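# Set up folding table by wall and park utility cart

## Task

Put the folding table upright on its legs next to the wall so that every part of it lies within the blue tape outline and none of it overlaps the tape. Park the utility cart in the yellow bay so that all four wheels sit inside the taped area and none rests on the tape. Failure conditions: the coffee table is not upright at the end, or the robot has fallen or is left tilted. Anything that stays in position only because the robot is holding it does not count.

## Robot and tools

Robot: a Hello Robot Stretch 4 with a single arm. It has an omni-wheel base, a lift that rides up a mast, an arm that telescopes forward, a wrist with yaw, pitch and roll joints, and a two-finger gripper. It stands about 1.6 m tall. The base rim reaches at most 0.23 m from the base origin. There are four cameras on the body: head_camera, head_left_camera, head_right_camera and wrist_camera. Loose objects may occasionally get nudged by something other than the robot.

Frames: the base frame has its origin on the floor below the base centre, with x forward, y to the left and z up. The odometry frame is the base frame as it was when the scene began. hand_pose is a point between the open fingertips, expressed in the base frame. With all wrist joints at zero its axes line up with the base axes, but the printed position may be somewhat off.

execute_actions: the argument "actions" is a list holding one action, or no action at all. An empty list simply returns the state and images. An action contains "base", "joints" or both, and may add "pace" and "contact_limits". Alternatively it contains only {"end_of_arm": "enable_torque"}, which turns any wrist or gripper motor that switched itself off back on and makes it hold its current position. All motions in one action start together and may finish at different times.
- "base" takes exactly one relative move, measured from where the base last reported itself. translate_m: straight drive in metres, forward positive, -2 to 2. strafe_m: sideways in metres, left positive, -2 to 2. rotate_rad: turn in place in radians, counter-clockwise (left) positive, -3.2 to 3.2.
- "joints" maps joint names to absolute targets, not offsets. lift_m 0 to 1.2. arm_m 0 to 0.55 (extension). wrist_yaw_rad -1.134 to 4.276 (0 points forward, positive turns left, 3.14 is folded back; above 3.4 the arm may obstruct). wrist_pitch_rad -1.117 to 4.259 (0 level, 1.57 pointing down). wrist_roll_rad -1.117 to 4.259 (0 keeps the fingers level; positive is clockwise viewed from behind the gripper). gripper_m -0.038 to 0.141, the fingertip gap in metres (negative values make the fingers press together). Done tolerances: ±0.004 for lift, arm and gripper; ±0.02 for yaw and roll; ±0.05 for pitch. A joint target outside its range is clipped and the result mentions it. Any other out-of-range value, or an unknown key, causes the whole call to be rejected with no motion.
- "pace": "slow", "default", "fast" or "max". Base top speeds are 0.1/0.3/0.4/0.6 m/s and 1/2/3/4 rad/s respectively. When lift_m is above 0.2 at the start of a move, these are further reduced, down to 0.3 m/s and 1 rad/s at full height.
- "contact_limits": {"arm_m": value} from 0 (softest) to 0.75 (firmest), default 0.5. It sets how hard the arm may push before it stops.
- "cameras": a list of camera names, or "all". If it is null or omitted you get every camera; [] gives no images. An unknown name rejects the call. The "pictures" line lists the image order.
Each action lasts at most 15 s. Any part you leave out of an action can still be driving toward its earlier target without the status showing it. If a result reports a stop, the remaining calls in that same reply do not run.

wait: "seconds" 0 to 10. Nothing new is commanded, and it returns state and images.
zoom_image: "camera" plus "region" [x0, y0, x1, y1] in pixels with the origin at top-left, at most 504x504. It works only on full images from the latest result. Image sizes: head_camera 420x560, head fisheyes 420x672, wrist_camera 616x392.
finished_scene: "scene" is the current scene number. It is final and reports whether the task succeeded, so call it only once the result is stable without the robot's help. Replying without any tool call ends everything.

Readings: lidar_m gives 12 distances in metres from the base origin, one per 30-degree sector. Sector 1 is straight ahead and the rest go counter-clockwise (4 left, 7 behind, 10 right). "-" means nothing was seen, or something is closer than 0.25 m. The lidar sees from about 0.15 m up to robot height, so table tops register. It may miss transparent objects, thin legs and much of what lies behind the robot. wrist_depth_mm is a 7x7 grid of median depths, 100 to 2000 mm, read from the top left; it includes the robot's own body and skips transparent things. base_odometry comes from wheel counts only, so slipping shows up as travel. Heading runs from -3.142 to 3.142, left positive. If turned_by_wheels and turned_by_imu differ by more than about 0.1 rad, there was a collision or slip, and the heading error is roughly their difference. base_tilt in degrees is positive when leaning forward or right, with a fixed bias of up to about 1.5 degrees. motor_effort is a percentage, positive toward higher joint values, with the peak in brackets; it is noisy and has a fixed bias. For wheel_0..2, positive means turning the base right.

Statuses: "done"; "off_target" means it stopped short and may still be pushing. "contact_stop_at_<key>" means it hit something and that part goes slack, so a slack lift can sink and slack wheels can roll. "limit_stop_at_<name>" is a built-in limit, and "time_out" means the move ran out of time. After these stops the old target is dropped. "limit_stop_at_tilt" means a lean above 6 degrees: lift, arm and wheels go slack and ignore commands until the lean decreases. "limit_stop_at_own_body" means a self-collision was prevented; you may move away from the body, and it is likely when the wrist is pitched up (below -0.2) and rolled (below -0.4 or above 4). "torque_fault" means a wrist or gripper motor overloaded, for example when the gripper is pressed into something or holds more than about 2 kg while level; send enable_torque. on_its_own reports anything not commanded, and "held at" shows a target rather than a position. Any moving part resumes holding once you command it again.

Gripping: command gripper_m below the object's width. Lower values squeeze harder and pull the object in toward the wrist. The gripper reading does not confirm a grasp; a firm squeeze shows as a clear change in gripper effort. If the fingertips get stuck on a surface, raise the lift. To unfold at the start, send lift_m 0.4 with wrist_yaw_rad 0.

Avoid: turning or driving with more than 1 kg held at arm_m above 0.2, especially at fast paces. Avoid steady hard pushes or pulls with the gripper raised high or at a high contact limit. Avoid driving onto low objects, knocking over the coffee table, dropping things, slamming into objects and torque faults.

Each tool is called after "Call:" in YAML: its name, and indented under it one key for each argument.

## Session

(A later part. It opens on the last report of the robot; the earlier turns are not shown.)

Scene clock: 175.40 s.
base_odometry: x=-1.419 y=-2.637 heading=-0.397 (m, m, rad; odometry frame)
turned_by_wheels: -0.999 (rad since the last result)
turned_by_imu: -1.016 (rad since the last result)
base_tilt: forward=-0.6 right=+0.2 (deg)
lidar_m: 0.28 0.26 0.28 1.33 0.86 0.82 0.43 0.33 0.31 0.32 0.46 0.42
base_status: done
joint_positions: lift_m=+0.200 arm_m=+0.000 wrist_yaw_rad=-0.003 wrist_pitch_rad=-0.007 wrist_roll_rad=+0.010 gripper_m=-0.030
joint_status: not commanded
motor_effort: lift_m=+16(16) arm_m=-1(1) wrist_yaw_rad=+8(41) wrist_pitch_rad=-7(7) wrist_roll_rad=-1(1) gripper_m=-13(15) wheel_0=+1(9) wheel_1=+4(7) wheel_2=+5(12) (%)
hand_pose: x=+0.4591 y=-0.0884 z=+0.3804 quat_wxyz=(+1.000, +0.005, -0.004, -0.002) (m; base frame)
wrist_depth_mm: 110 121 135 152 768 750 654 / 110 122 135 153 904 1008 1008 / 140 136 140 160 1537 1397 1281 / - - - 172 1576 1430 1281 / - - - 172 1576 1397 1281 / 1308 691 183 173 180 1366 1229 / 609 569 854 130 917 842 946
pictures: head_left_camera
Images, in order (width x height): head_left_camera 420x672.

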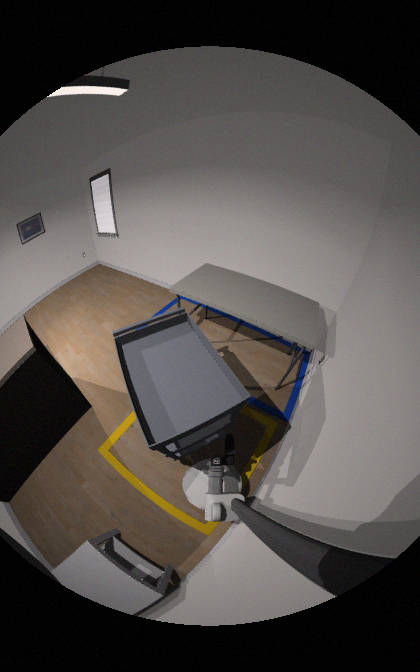

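Call:
execute_actions:
  actions:
    - {"joints":{"gripper_m":0.14}}
  cameras: []

Call:
execute_actions:
  actions:
    - {"base":{"translate_m":-0.1}}
  cameras: []

Call:
execute_actions:
  actions:
    - {"base":{"rotate_rad":-0.55}}
  cameras: []

Call:
execute_actions:
  actions:
    - {"base":{"translate_m":-0.42}}
  cameras: []

Call:
execute_actions:
  actions:
    - {"joints":{"lift_m":0.4,"wrist_yaw_rad":3.14}}
  cameras: []

Call:
execute_actions:
  actions:
    - {"base":{"strafe_m":1.05},"joints":{"lift_m":0.2}}
  cameras: ["head_left_camera"]

Scene clock: 185.27 s.
base_odometry: x=-1.419 y=-2.637 heading=-0.397 (m, m, rad; odometry frame)
turned_by_wheels: +0.000 (rad since the last result)
turned_by_imu: -0.002 (rad since the last result)
base_tilt: forward=-0.4 right=+0.1 (deg)
lidar_m: 0.29 0.26 0.28 1.32 0.85 0.81 0.45 0.33 0.29 0.33 0.49 0.43
base_status: not commanded
joint_positions: lift_m=+0.200 arm_m=+0.000 wrist_yaw_rad=-0.001 wrist_pitch_rad=-0.007 wrist_roll_rad=+0.010 gripper_m=+0.140
joint_status: all done
motor_effort: lift_m=+16(16) arm_m=-1(1) wrist_yaw_rad=+0(8) wrist_pitch_rad=-6(7) wrist_roll_rad=+1(1) gripper_m=+0(11) wheel_0=+1(1) wheel_1=+4(4) wheel_2=+5(5) (%)
hand_pose: x=+0.4594 y=-0.0876 z=+0.3805 quat_wxyz=(+1.000, +0.005, -0.004, +0.000) (m; base frame)
wrist_depth_mm: 111 122 136 153 768 759 654 / 112 123 137 154 904 991 1008 / 140 136 142 161 1576 1430 1281 / - - - 173 1618 1430 1308 / - - - 174 1618 1366 1281 / 1308 668 1098 172 1118 199 1255 / 609 603 854 127 917 878 946
pictures: none
No camera images: the call's "cameras" was empty. Leave "cameras" out to get every camera's image.

Scene clock: 186.80 s.
base_odometry: x=-1.511 y=-2.598 heading=-0.398 (m, m, rad; odometry frame)
turned_by_wheels: +0.000 (rad since the last result)
turned_by_imu: -0.001 (rad since the last result)
base_tilt: forward=-0.4 right=+0.0 (deg)
lidar_m: 0.36 0.35 0.36 1.37 0.79 0.73 0.39 0.28 0.25 0.28 0.40 1.07
base_status: done
joint_positions: lift_m=+0.200 arm_m=+0.000 wrist_yaw_rad=+0.000 wrist_pitch_rad=-0.007 wrist_roll_rad=+0.010 gripper_m=+0.140
joint_status: not commanded
motor_effort: lift_m=+16(16) arm_m=-1(1) wrist_yaw_rad=+0(0) wrist_pitch_rad=-6(6) wrist_roll_rad=+0(0) gripper_m=+1(1) wheel_0=-4(3) wheel_1=-3(9) wheel_2=+3(10) (%)
hand_pose: x=+0.4594 y=-0.0875 z=+0.3805 quat_wxyz=(+1.000, +0.005, -0.004, +0.000) (m; base frame)
wrist_depth_mm: 181 199 221 263 1708 1430 750 / 181 199 221 251 1008 991 991 / 186 203 226 257 1661 1499 1366 / - - - 281 1708 1499 1366 / - - - 282 1756 1537 1366 / 707 741 640 273 1160 198 1281 / 603 597 564 127 931 866 931
pictures: none
No camera images: the call's "cameras" was empty. Leave "cameras" out to get every camera's image.

Scene clock: 188.13 s.
base_odometry: x=-1.511 y=-2.598 heading=-0.947 (m, m, rad; odometry frame)
turned_by_wheels: -0.549 (rad since the last result)
turned_by_imu: -0.559 (rad since the last result)
base_tilt: forward=-0.4 right=-0.1 (deg)
lidar_m: 1.07 0.37 0.34 0.36 1.38 0.79 0.75 0.39 0.27 0.25 0.29 0.40
base_status: done
joint_positions: lift_m=+0.200 arm_m=+0.000 wrist_yaw_rad=+0.000 wrist_pitch_rad=-0.007 wrist_roll_rad=+0.010 gripper_m=+0.140
joint_status: not commanded
motor_effort: lift_m=+16(16) arm_m=-1(1) wrist_yaw_rad=-2(1) wrist_pitch_rad=-7(7) wrist_roll_rad=+0(1) gripper_m=+1(1) wheel_0=+4(8) wheel_1=+4(10) wheel_2=+6(6) (%)
hand_pose: x=+0.4594 y=-0.0875 z=+0.3805 quat_wxyz=(+1.000, +0.005, -0.004, +0.000) (m; base frame)
wrist_depth_mm: 1661 1708 1618 1618 1060 484 330 / 1060 1025 1025 1138 1060 484 330 / 1708 1661 1661 1618 1042 480 329 / 1661 1708 1618 1661 1042 477 327 / 1661 1708 1708 1661 1025 442 327 / 1336 1229 1138 1229 778 199 329 / 917 931 917 127 820 477 327
pictures: none
No camera images: the call's "cameras" was empty. Leave "cameras" out to get every camera's image.

Scene clock: 191.00 s.
base_odometry: x=-1.756 y=-2.258 heading=-0.947 (m, m, rad; odometry frame)
turned_by_wheels: +0.000 (rad since the last result)
turned_by_imu: -0.001 (rad since the last result)
base_tilt: forward=-0.3 right=+0.2 (deg)
lidar_m: 0.82 0.61 0.88 1.28 0.47 0.35 0.31 0.34 0.29 0.25 0.27 0.41
base_status: done
joint_positions: lift_m=+0.200 arm_m=+0.000 wrist_yaw_rad=+0.000 wrist_pitch_rad=-0.007 wrist_roll_rad=+0.010 gripper_m=+0.140
joint_status: not commanded
motor_effort: lift_m=+16(16) arm_m=-1(1) wrist_yaw_rad=-1(1) wrist_pitch_rad=-7(6) wrist_roll_rad=-1(0) gripper_m=+2(1) wheel_0=-3(11) wheel_1=-4(9) wheel_2=+2(13) (%)
hand_pose: x=+0.4594 y=-0.0875 z=+0.3805 quat_wxyz=(+1.000, +0.005, -0.004, +0.000) (m; base frame)
wrist_depth_mm: 866 - - - 1098 496 325 / - - - - 1078 488 336 / 488 591 - - 1078 488 334 / 1708 - - - 1078 484 332 / - - - - 1060 449 330 / 866 621 1118 1308 788 199 330 / 512 591 917 127 831 477 332
pictures: none
No camera images: the call's "cameras" was empty. Leave "cameras" out to get every camera's image.

Scene clock: 193.43 s.
base_odometry: x=-1.756 y=-2.258 heading=-0.947 (m, m, rad; odometry frame)
turned_by_wheels: +0.000 (rad since the last result)
turned_by_imu: -0.001 (rad since the last result)
base_tilt: forward=-0.3 right=+0.1 (deg)
lidar_m: 0.85 0.61 0.90 1.29 0.49 0.35 0.34 0.35 0.28 0.26 0.28 0.38
base_status: not commanded
joint_positions: lift_m=+0.400 arm_m=+0.000 wrist_yaw_rad=+3.139 wrist_pitch_rad=-0.007 wrist_roll_rad=+0.010 gripper_m=+0.140
joint_status: all done
motor_effort: lift_m=+20(21) arm_m=-1(1) wrist_yaw_rad=+0(6) wrist_pitch_rad=-7(6) wrist_roll_rad=+0(0) gripper_m=+0(0) wheel_0=-3(3) wheel_1=-4(4) wheel_2=+2(2) (%)
hand_pose: x=-0.1173 y=+0.0880 z=+0.5802 quat_wxyz=(+0.001, +0.004, +0.005, +1.000) (m; base frame)
wrist_depth_mm: - 139 210 1576 1537 1537 1499 / - 111 140 1537 1576 1576 1537 / - 116 140 1576 1576 1576 1537 / 143 141 201 1576 1576 1576 1576 / 219 707 1060 1078 1078 1576 1576 / 227 640 488 574 492 199 1576 / 229 466 462 127 449 442 462
pictures: none
No camera images: the call's "cameras" was empty. Leave "cameras" out to get every camera's image.

Scene clock: 198.27 s.
base_odometry: x=-0.904 y=-1.644 heading=-0.947 (m, m, rad; odometry frame)
turned_by_wheels: +0.000 (rad since the last result)
turned_by_imu: +0.003 (rad since the last result)
base_tilt: forward=-0.4 right=+0.0 (deg)
lidar_m: 0.75 0.38 0.27 0.25 0.27 0.39 1.07 0.92 0.71 1.31 0.75 0.74
base_status: done
joint_positions: lift_m=+0.200 arm_m=+0.000 wrist_yaw_rad=+3.140 wrist_pitch_rad=-0.007 wrist_roll_rad=+0.010 gripper_m=+0.140
joint_status: all done
motor_effort: lift_m=+15(16) arm_m=-1(1) wrist_yaw_rad=-1(0) wrist_pitch_rad=-6(7) wrist_roll_rad=+1(1) gripper_m=+1(0) wheel_0=-1(12) wheel_1=+4(11) wheel_2=+0(2) (%)
hand_pose: x=-0.1174 y=+0.0880 z=+0.3805 quat_wxyz=(+0.001, +0.004, +0.005, +1.000) (m; base frame)
wrist_depth_mm: - 139 157 1576 1042 469 320 / - 111 139 1576 1025 466 319 / - 116 140 1618 1025 459 317 / 143 141 200 1576 1025 462 317 / 220 1618 1618 1618 1008 430 317 / 227 1229 1138 1366 750 199 317 / 229 904 917 127 842 459 317
pictures: head_left_camera
Images, in order (width x height): head_left_camera 420x672.

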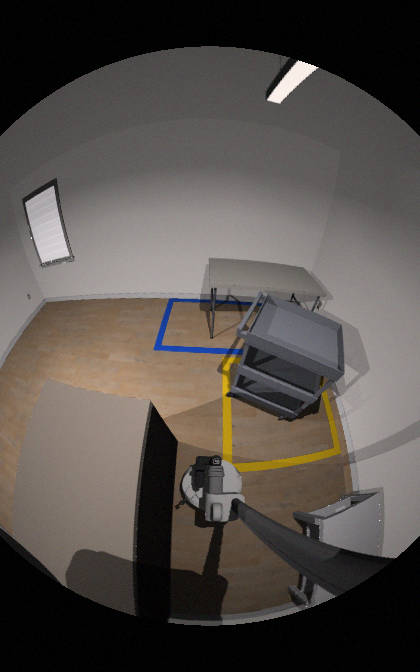

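Call:
execute_actions:
  actions:
    - {"base":{"strafe_m":-0.3}}
  cameras: []

Call:
execute_actions:
  actions:
    - {"joints":{"lift_m":0.4,"wrist_yaw_rad":0}}
  cameras: []

Call:
execute_actions:
  actions:
    - {"base":{"strafe_m":0.22},"joints":{"lift_m":0.2}}
  cameras: ["wrist_camera"]

Scene clock: 205.63 s.
base_odometry: x=-1.147 y=-1.820 heading=-0.947 (m, m, rad; odometry frame)
turned_by_wheels: +0.000 (rad since the last result)
turned_by_imu: -0.003 (rad since the last result)
base_tilt: forward=-0.5 right=+0.2 (deg)
lidar_m: 0.60 0.83 0.58 0.55 0.57 0.81 1.46 0.51 0.48 1.00 1.06 0.58
base_status: done
joint_positions: lift_m=+0.200 arm_m=+0.000 wrist_yaw_rad=+3.140 wrist_pitch_rad=-0.007 wrist_roll_rad=+0.010 gripper_m=+0.140
joint_status: not commanded
motor_effort: lift_m=+16(16) arm_m=-1(1) wrist_yaw_rad=-1(1) wrist_pitch_rad=-7(7) wrist_roll_rad=+0(0) gripper_m=+1(0) wheel_0=+2(11) wheel_1=-2(12) wheel_2=+0(7) (%)
hand_pose: x=-0.1174 y=+0.0880 z=+0.3805 quat_wxyz=(+0.001, +0.004, +0.005, +1.000) (m; base frame)
wrist_depth_mm: - 139 157 1576 1537 1576 778 / - 111 139 1576 1576 1182 778 / - 116 140 1576 1576 1182 759 / 143 141 200 1618 1576 1182 768 / 219 1576 1618 1576 1576 1078 759 / 227 976 1160 1366 1160 198 759 / 228 904 931 127 931 904 768
pictures: none
No camera images: the call's "cameras" was empty. Leave "cameras" out to get every camera's image.

Scene clock: 208.03 s.
base_odometry: x=-1.147 y=-1.820 heading=-0.947 (m, m, rad; odometry frame)
turned_by_wheels: +0.000 (rad since the last result)
turned_by_imu: -0.001 (rad since the last result)
base_tilt: forward=-0.4 right=+0.1 (deg)
lidar_m: 0.61 0.85 0.57 0.53 0.58 0.82 1.46 0.53 0.50 1.01 1.07 0.57
base_status: not commanded
joint_positions: lift_m=+0.400 arm_m=+0.000 wrist_yaw_rad=+0.001 wrist_pitch_rad=-0.007 wrist_roll_rad=+0.010 gripper_m=+0.140
joint_status: all done
motor_effort: lift_m=+20(20) arm_m=-1(1) wrist_yaw_rad=-4(9) wrist_pitch_rad=-7(7) wrist_roll_rad=+0(1) gripper_m=+0(0) wheel_0=+2(2) wheel_1=-2(2) wheel_2=+0(0) (%)
hand_pose: x=+0.4595 y=-0.0873 z=+0.5802 quat_wxyz=(+1.000, +0.005, -0.004, +0.000) (m; base frame)
wrist_depth_mm: - - 488 427 384 349 334 / - - 521 517 517 512 517 / - - - 1255 - 1921 1499 / - - - - - - 1464 / - - 564 854 820 750 691 / 1921 1756 469 427 370 199 324 / 1397 1255 1336 127 384 343 317
pictures: none
No camera images: the call's "cameras" was empty. Leave "cameras" out to get every camera's image.

Scene clock: 210.07 s.
base_odometry: x=-0.969 y=-1.691 heading=-0.947 (m, m, rad; odometry frame)
turned_by_wheels: +0.000 (rad since the last result)
turned_by_imu: +0.000 (rad since the last result)
base_tilt: forward=-0.5 right=+0.1 (deg)
lidar_m: 0.71 2.36 0.34 0.32 0.35 0.53 1.39 0.83 0.66 1.23 0.75 0.68
base_status: done
joint_positions: lift_m=+0.200 arm_m=+0.000 wrist_yaw_rad=+0.000 wrist_pitch_rad=-0.007 wrist_roll_rad=+0.010 gripper_m=+0.140
joint_status: all done
motor_effort: lift_m=+15(19) arm_m=-1(1) wrist_yaw_rad=-2(3) wrist_pitch_rad=-6(5) wrist_roll_rad=-1(0) gripper_m=+1(1) wheel_0=-2(10) wheel_1=+2(11) wheel_2=+0(4) (%)
hand_pose: x=+0.4594 y=-0.0874 z=+0.3805 quat_wxyz=(+1.000, +0.005, -0.004, +0.000) (m; base frame)
wrist_depth_mm: - - - - 809 820 1661 / - - - - - 1983 1618 / - - - 544 480 427 392 / - - - - - - 1661 / - - - - - - 1808 / 1336 1205 1118 559 732 199 778 / 917 917 917 127 492 455 621
pictures: wrist_camera
Images, in order (width x height): wrist_camera 616x392.

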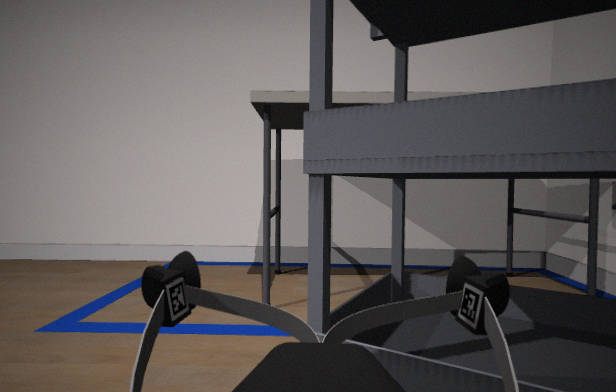

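Call:
execute_actions:
  actions:
    - {"base":{"translate_m":0.38}}
  cameras: []

Call:
execute_actions:
  actions:
    - {"joints":{"gripper_m":-0.03}}
  cameras: []

Call:
execute_actions:
  actions:
    - {"base":{"translate_m":-0.22},"pace":"slow"}
  cameras: []

Call:
execute_actions:
  actions:
    - {"base":{"strafe_m":-0.17},"pace":"slow"}
  cameras: []

Call:
execute_actions:
  actions:
    - {"joints":{"gripper_m":0.14}}
  cameras: []

Call:
execute_actions:
  actions:
    - {"base":{"translate_m":-0.3}}
  cameras: ["head_camera","head_left_camera"]

Scene clock: 219.17 s.
base_odometry: x=-0.747 y=-1.999 heading=-0.946 (m, m, rad; odometry frame)
turned_by_wheels: +0.000 (rad since the last result)
turned_by_imu: -0.001 (rad since the last result)
base_tilt: forward=-0.6 right=+0.0 (deg)
lidar_m: 0.38 1.96 2.69 0.33 0.35 0.49 1.42 0.90 1.01 0.56 0.35 0.35
base_status: done
joint_positions: lift_m=+0.200 arm_m=+0.000 wrist_yaw_rad=+0.000 wrist_pitch_rad=-0.007 wrist_roll_rad=+0.010 gripper_m=+0.140
joint_status: not commanded
motor_effort: lift_m=+15(15) arm_m=-1(1) wrist_yaw_rad=-2(2) wrist_pitch_rad=-7(7) wrist_roll_rad=+0(0) gripper_m=+2(2) wheel_0=+2(9) wheel_1=+4(8) wheel_2=-2(12) (%)
hand_pose: x=+0.4594 y=-0.0874 z=+0.3805 quat_wxyz=(+1.000, +0.005, -0.004, +0.000) (m; base frame)
wrist_depth_mm: 1756 1756 1708 152 135 121 113 / 1708 1756 1708 153 135 121 114 / 1756 1756 1708 159 140 127 167 / 1708 1708 1708 167 1708 1661 1661 / 1756 1756 1708 168 1708 1708 1661 / 1308 1205 917 164 1138 199 1366 / 917 917 917 127 904 539 504
pictures: none
No camera images: the call's "cameras" was empty. Leave "cameras" out to get every camera's image.

Scene clock: 221.73 s.
base_odometry: x=-0.747 y=-1.999 heading=-0.946 (m, m, rad; odometry frame)
turned_by_wheels: +0.000 (rad since the last result)
turned_by_imu: -0.001 (rad since the last result)
base_tilt: forward=-0.3 right=-0.1 (deg)
lidar_m: 0.37 1.95 2.71 0.33 0.34 0.50 1.39 0.91 1.03 0.57 0.38 0.35
base_status: not commanded
joint_positions: lift_m=+0.200 arm_m=+0.000 wrist_yaw_rad=+0.004 wrist_pitch_rad=-0.007 wrist_roll_rad=+0.010 gripper_m=-0.030
joint_status: all done
motor_effort: lift_m=+15(15) arm_m=-1(1) wrist_yaw_rad=-12(17) wrist_pitch_rad=-5(7) wrist_roll_rad=+1(1) gripper_m=-13(12) wheel_0=+3(3) wheel_1=+4(4) wheel_2=-2(2) (%)
hand_pose: x=+0.4597 y=-0.0864 z=+0.3805 quat_wxyz=(+1.000, +0.005, -0.004, +0.002) (m; base frame)
wrist_depth_mm: 1708 1708 1661 151 134 120 113 / 1756 1756 1708 152 134 120 113 / 1708 1708 1708 156 139 127 167 / 1708 1708 1756 163 1661 1618 1618 / 1756 1808 1756 163 1708 1618 1618 / 1308 1308 182 161 183 1255 1430 / 917 866 917 127 917 517 504
pictures: none
No camera images: the call's "cameras" was empty. Leave "cameras" out to get every camera's image.

Scene clock: 225.23 s.
base_odometry: x=-0.875 y=-1.821 heading=-0.947 (m, m, rad; odometry frame)
turned_by_wheels: -0.001 (rad since the last result)
turned_by_imu: -0.002 (rad since the last result)
base_tilt: forward=-0.4 right=+0.0 (deg)
lidar_m: 0.38 2.20 0.35 0.33 0.36 0.49 1.40 0.84 0.74 1.22 0.48 0.39
base_status: done
joint_positions: lift_m=+0.200 arm_m=+0.000 wrist_yaw_rad=-0.005 wrist_pitch_rad=-0.007 wrist_roll_rad=+0.010 gripper_m=-0.030
joint_status: not commanded
motor_effort: lift_m=+15(15) arm_m=-1(1) wrist_yaw_rad=+12(11) wrist_pitch_rad=-8(8) wrist_roll_rad=-1(1) gripper_m=-14(13) wheel_0=-9(12) wheel_1=-6(6) wheel_2=+6(8) (%)
hand_pose: x=+0.4590 y=-0.0888 z=+0.3805 quat_wxyz=(+1.000, +0.005, -0.004, -0.002) (m; base frame)
wrist_depth_mm: 1983 1921 1863 156 149 143 139 / 1921 1921 1921 156 150 144 139 / 1921 1983 1983 161 152 146 153 / 1983 1921 1983 164 1921 1863 1618 / - 1983 1983 165 1921 1863 1808 / 1281 1308 183 165 180 1397 1366 / 917 854 866 120 591 539 549
pictures: none
No camera images: the call's "cameras" was empty. Leave "cameras" out to get every camera's image.

Scene clock: 228.10 s.
base_odometry: x=-1.013 y=-1.920 heading=-0.947 (m, m, rad; odometry frame)
turned_by_wheels: +0.000 (rad since the last result)
turned_by_imu: -0.001 (rad since the last result)
base_tilt: forward=-0.5 right=+0.1 (deg)
lidar_m: 0.35 2.16 0.52 0.49 0.54 0.74 1.62 0.64 0.69 1.06 0.56 0.38
base_status: done
joint_positions: lift_m=+0.200 arm_m=+0.000 wrist_yaw_rad=+0.001 wrist_pitch_rad=-0.007 wrist_roll_rad=+0.010 gripper_m=-0.030
joint_status: not commanded
motor_effort: lift_m=+15(15) arm_m=-1(1) wrist_yaw_rad=-3(33) wrist_pitch_rad=-6(8) wrist_roll_rad=-1(1) gripper_m=-12(15) wheel_0=+5(16) wheel_1=-5(10) wheel_2=+0(4) (%)
hand_pose: x=+0.4595 y=-0.0873 z=+0.3805 quat_wxyz=(+1.000, +0.005, -0.004, +0.000) (m; base frame)
wrist_depth_mm: 1921 1983 1921 144 144 145 145 / 1983 1921 1336 145 145 146 146 / 1983 1983 1983 146 146 146 158 / 1983 1983 1983 152 1983 1921 1430 / - 1983 1921 153 1921 1863 1499 / 1336 1366 182 154 182 1336 1336 / 917 866 917 120 609 544 609
pictures: none
No camera images: the call's "cameras" was empty. Leave "cameras" out to get every camera's image.

Scene clock: 230.67 s.
base_odometry: x=-1.013 y=-1.920 heading=-0.947 (m, m, rad; odometry frame)
turned_by_wheels: +0.000 (rad since the last result)
turned_by_imu: -0.001 (rad since the last result)
base_tilt: forward=-0.3 right=+0.0 (deg)
lidar_m: 0.37 2.19 0.54 0.50 0.52 0.76 1.61 0.62 0.71 1.06 0.56 0.39
base_status: not commanded
joint_positions: lift_m=+0.200 arm_m=+0.000 wrist_yaw_rad=+0.000 wrist_pitch_rad=-0.007 wrist_roll_rad=+0.010 gripper_m=+0.140
joint_status: all done
motor_effort: lift_m=+15(16) arm_m=-1(1) wrist_yaw_rad=-3(4) wrist_pitch_rad=-6(7) wrist_roll_rad=+0(0) gripper_m=+2(11) wheel_0=+5(5) wheel_1=-5(5) wheel_2=+0(0) (%)
hand_pose: x=+0.4595 y=-0.0873 z=+0.3805 quat_wxyz=(+1.000, +0.005, -0.004, +0.000) (m; base frame)
wrist_depth_mm: 1983 1921 1863 148 148 149 149 / 1983 1921 1336 148 149 149 150 / - 1983 1921 149 150 150 158 / 1983 1983 1921 156 1921 1863 1397 / 1983 1921 1921 157 1921 1863 1499 / 1336 1205 1118 158 609 202 1336 / 917 931 917 126 597 609 621
pictures: none
No camera images: the call's "cameras" was empty. Leave "cameras" out to get every camera's image.

Scene clock: 233.13 s.
base_odometry: x=-1.188 y=-1.677 heading=-0.947 (m, m, rad; odometry frame)
turned_by_wheels: +0.000 (rad since the last result)
turned_by_imu: -0.001 (rad since the last result)
base_tilt: forward=-0.4 right=+0.0 (deg)
lidar_m: 0.66 2.51 0.52 0.50 0.51 0.75 1.30 0.59 0.46 0.79 1.11 0.69
base_status: done
joint_positions: lift_m=+0.200 arm_m=+0.000 wrist_yaw_rad=+0.000 wrist_pitch_rad=-0.007 wrist_roll_rad=+0.010 gripper_m=+0.140
joint_status: not commanded
motor_effort: lift_m=+16(15) arm_m=-1(1) wrist_yaw_rad=-2(3) wrist_pitch_rad=-6(6) wrist_roll_rad=+0(1) gripper_m=-1(2) wheel_0=-2(9) wheel_1=-3(7) wheel_2=+5(10) (%)
hand_pose: x=+0.4595 y=-0.0873 z=+0.3805 quat_wxyz=(+1.000, +0.005, -0.004, +0.000) (m; base frame)
wrist_depth_mm: - - - 866 809 809 820 / - - - - - - 1430 / - - - 508 449 452 452 / - - - - - - 1366 / - - - - - - 1430 / 1336 1205 1118 732 741 199 831 / 917 917 917 127 459 459 621
pictures: head_camera, head_left_camera
Images, in order (width x height): head_camera 420x560, head_left_camera 420x672.

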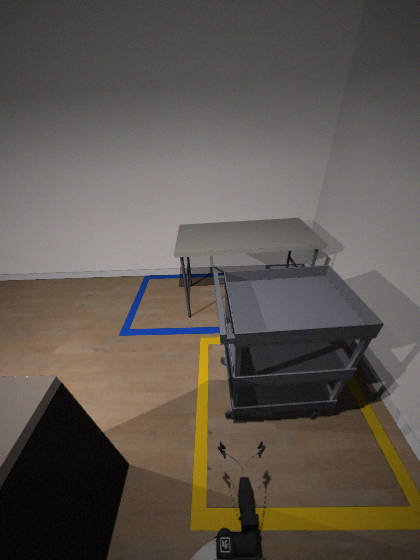

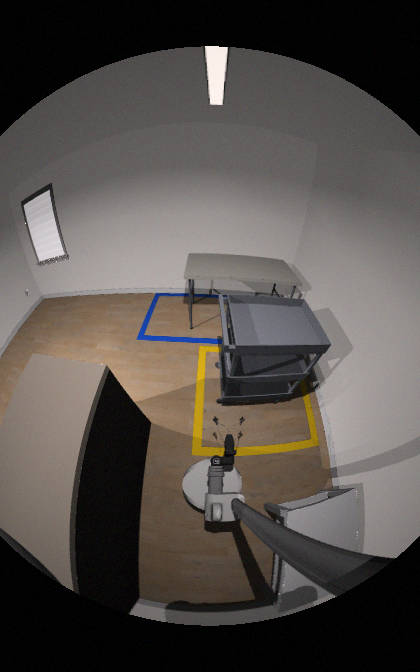

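Call:
finished_scene:
  scene: 2

The scene is finished: the task was done.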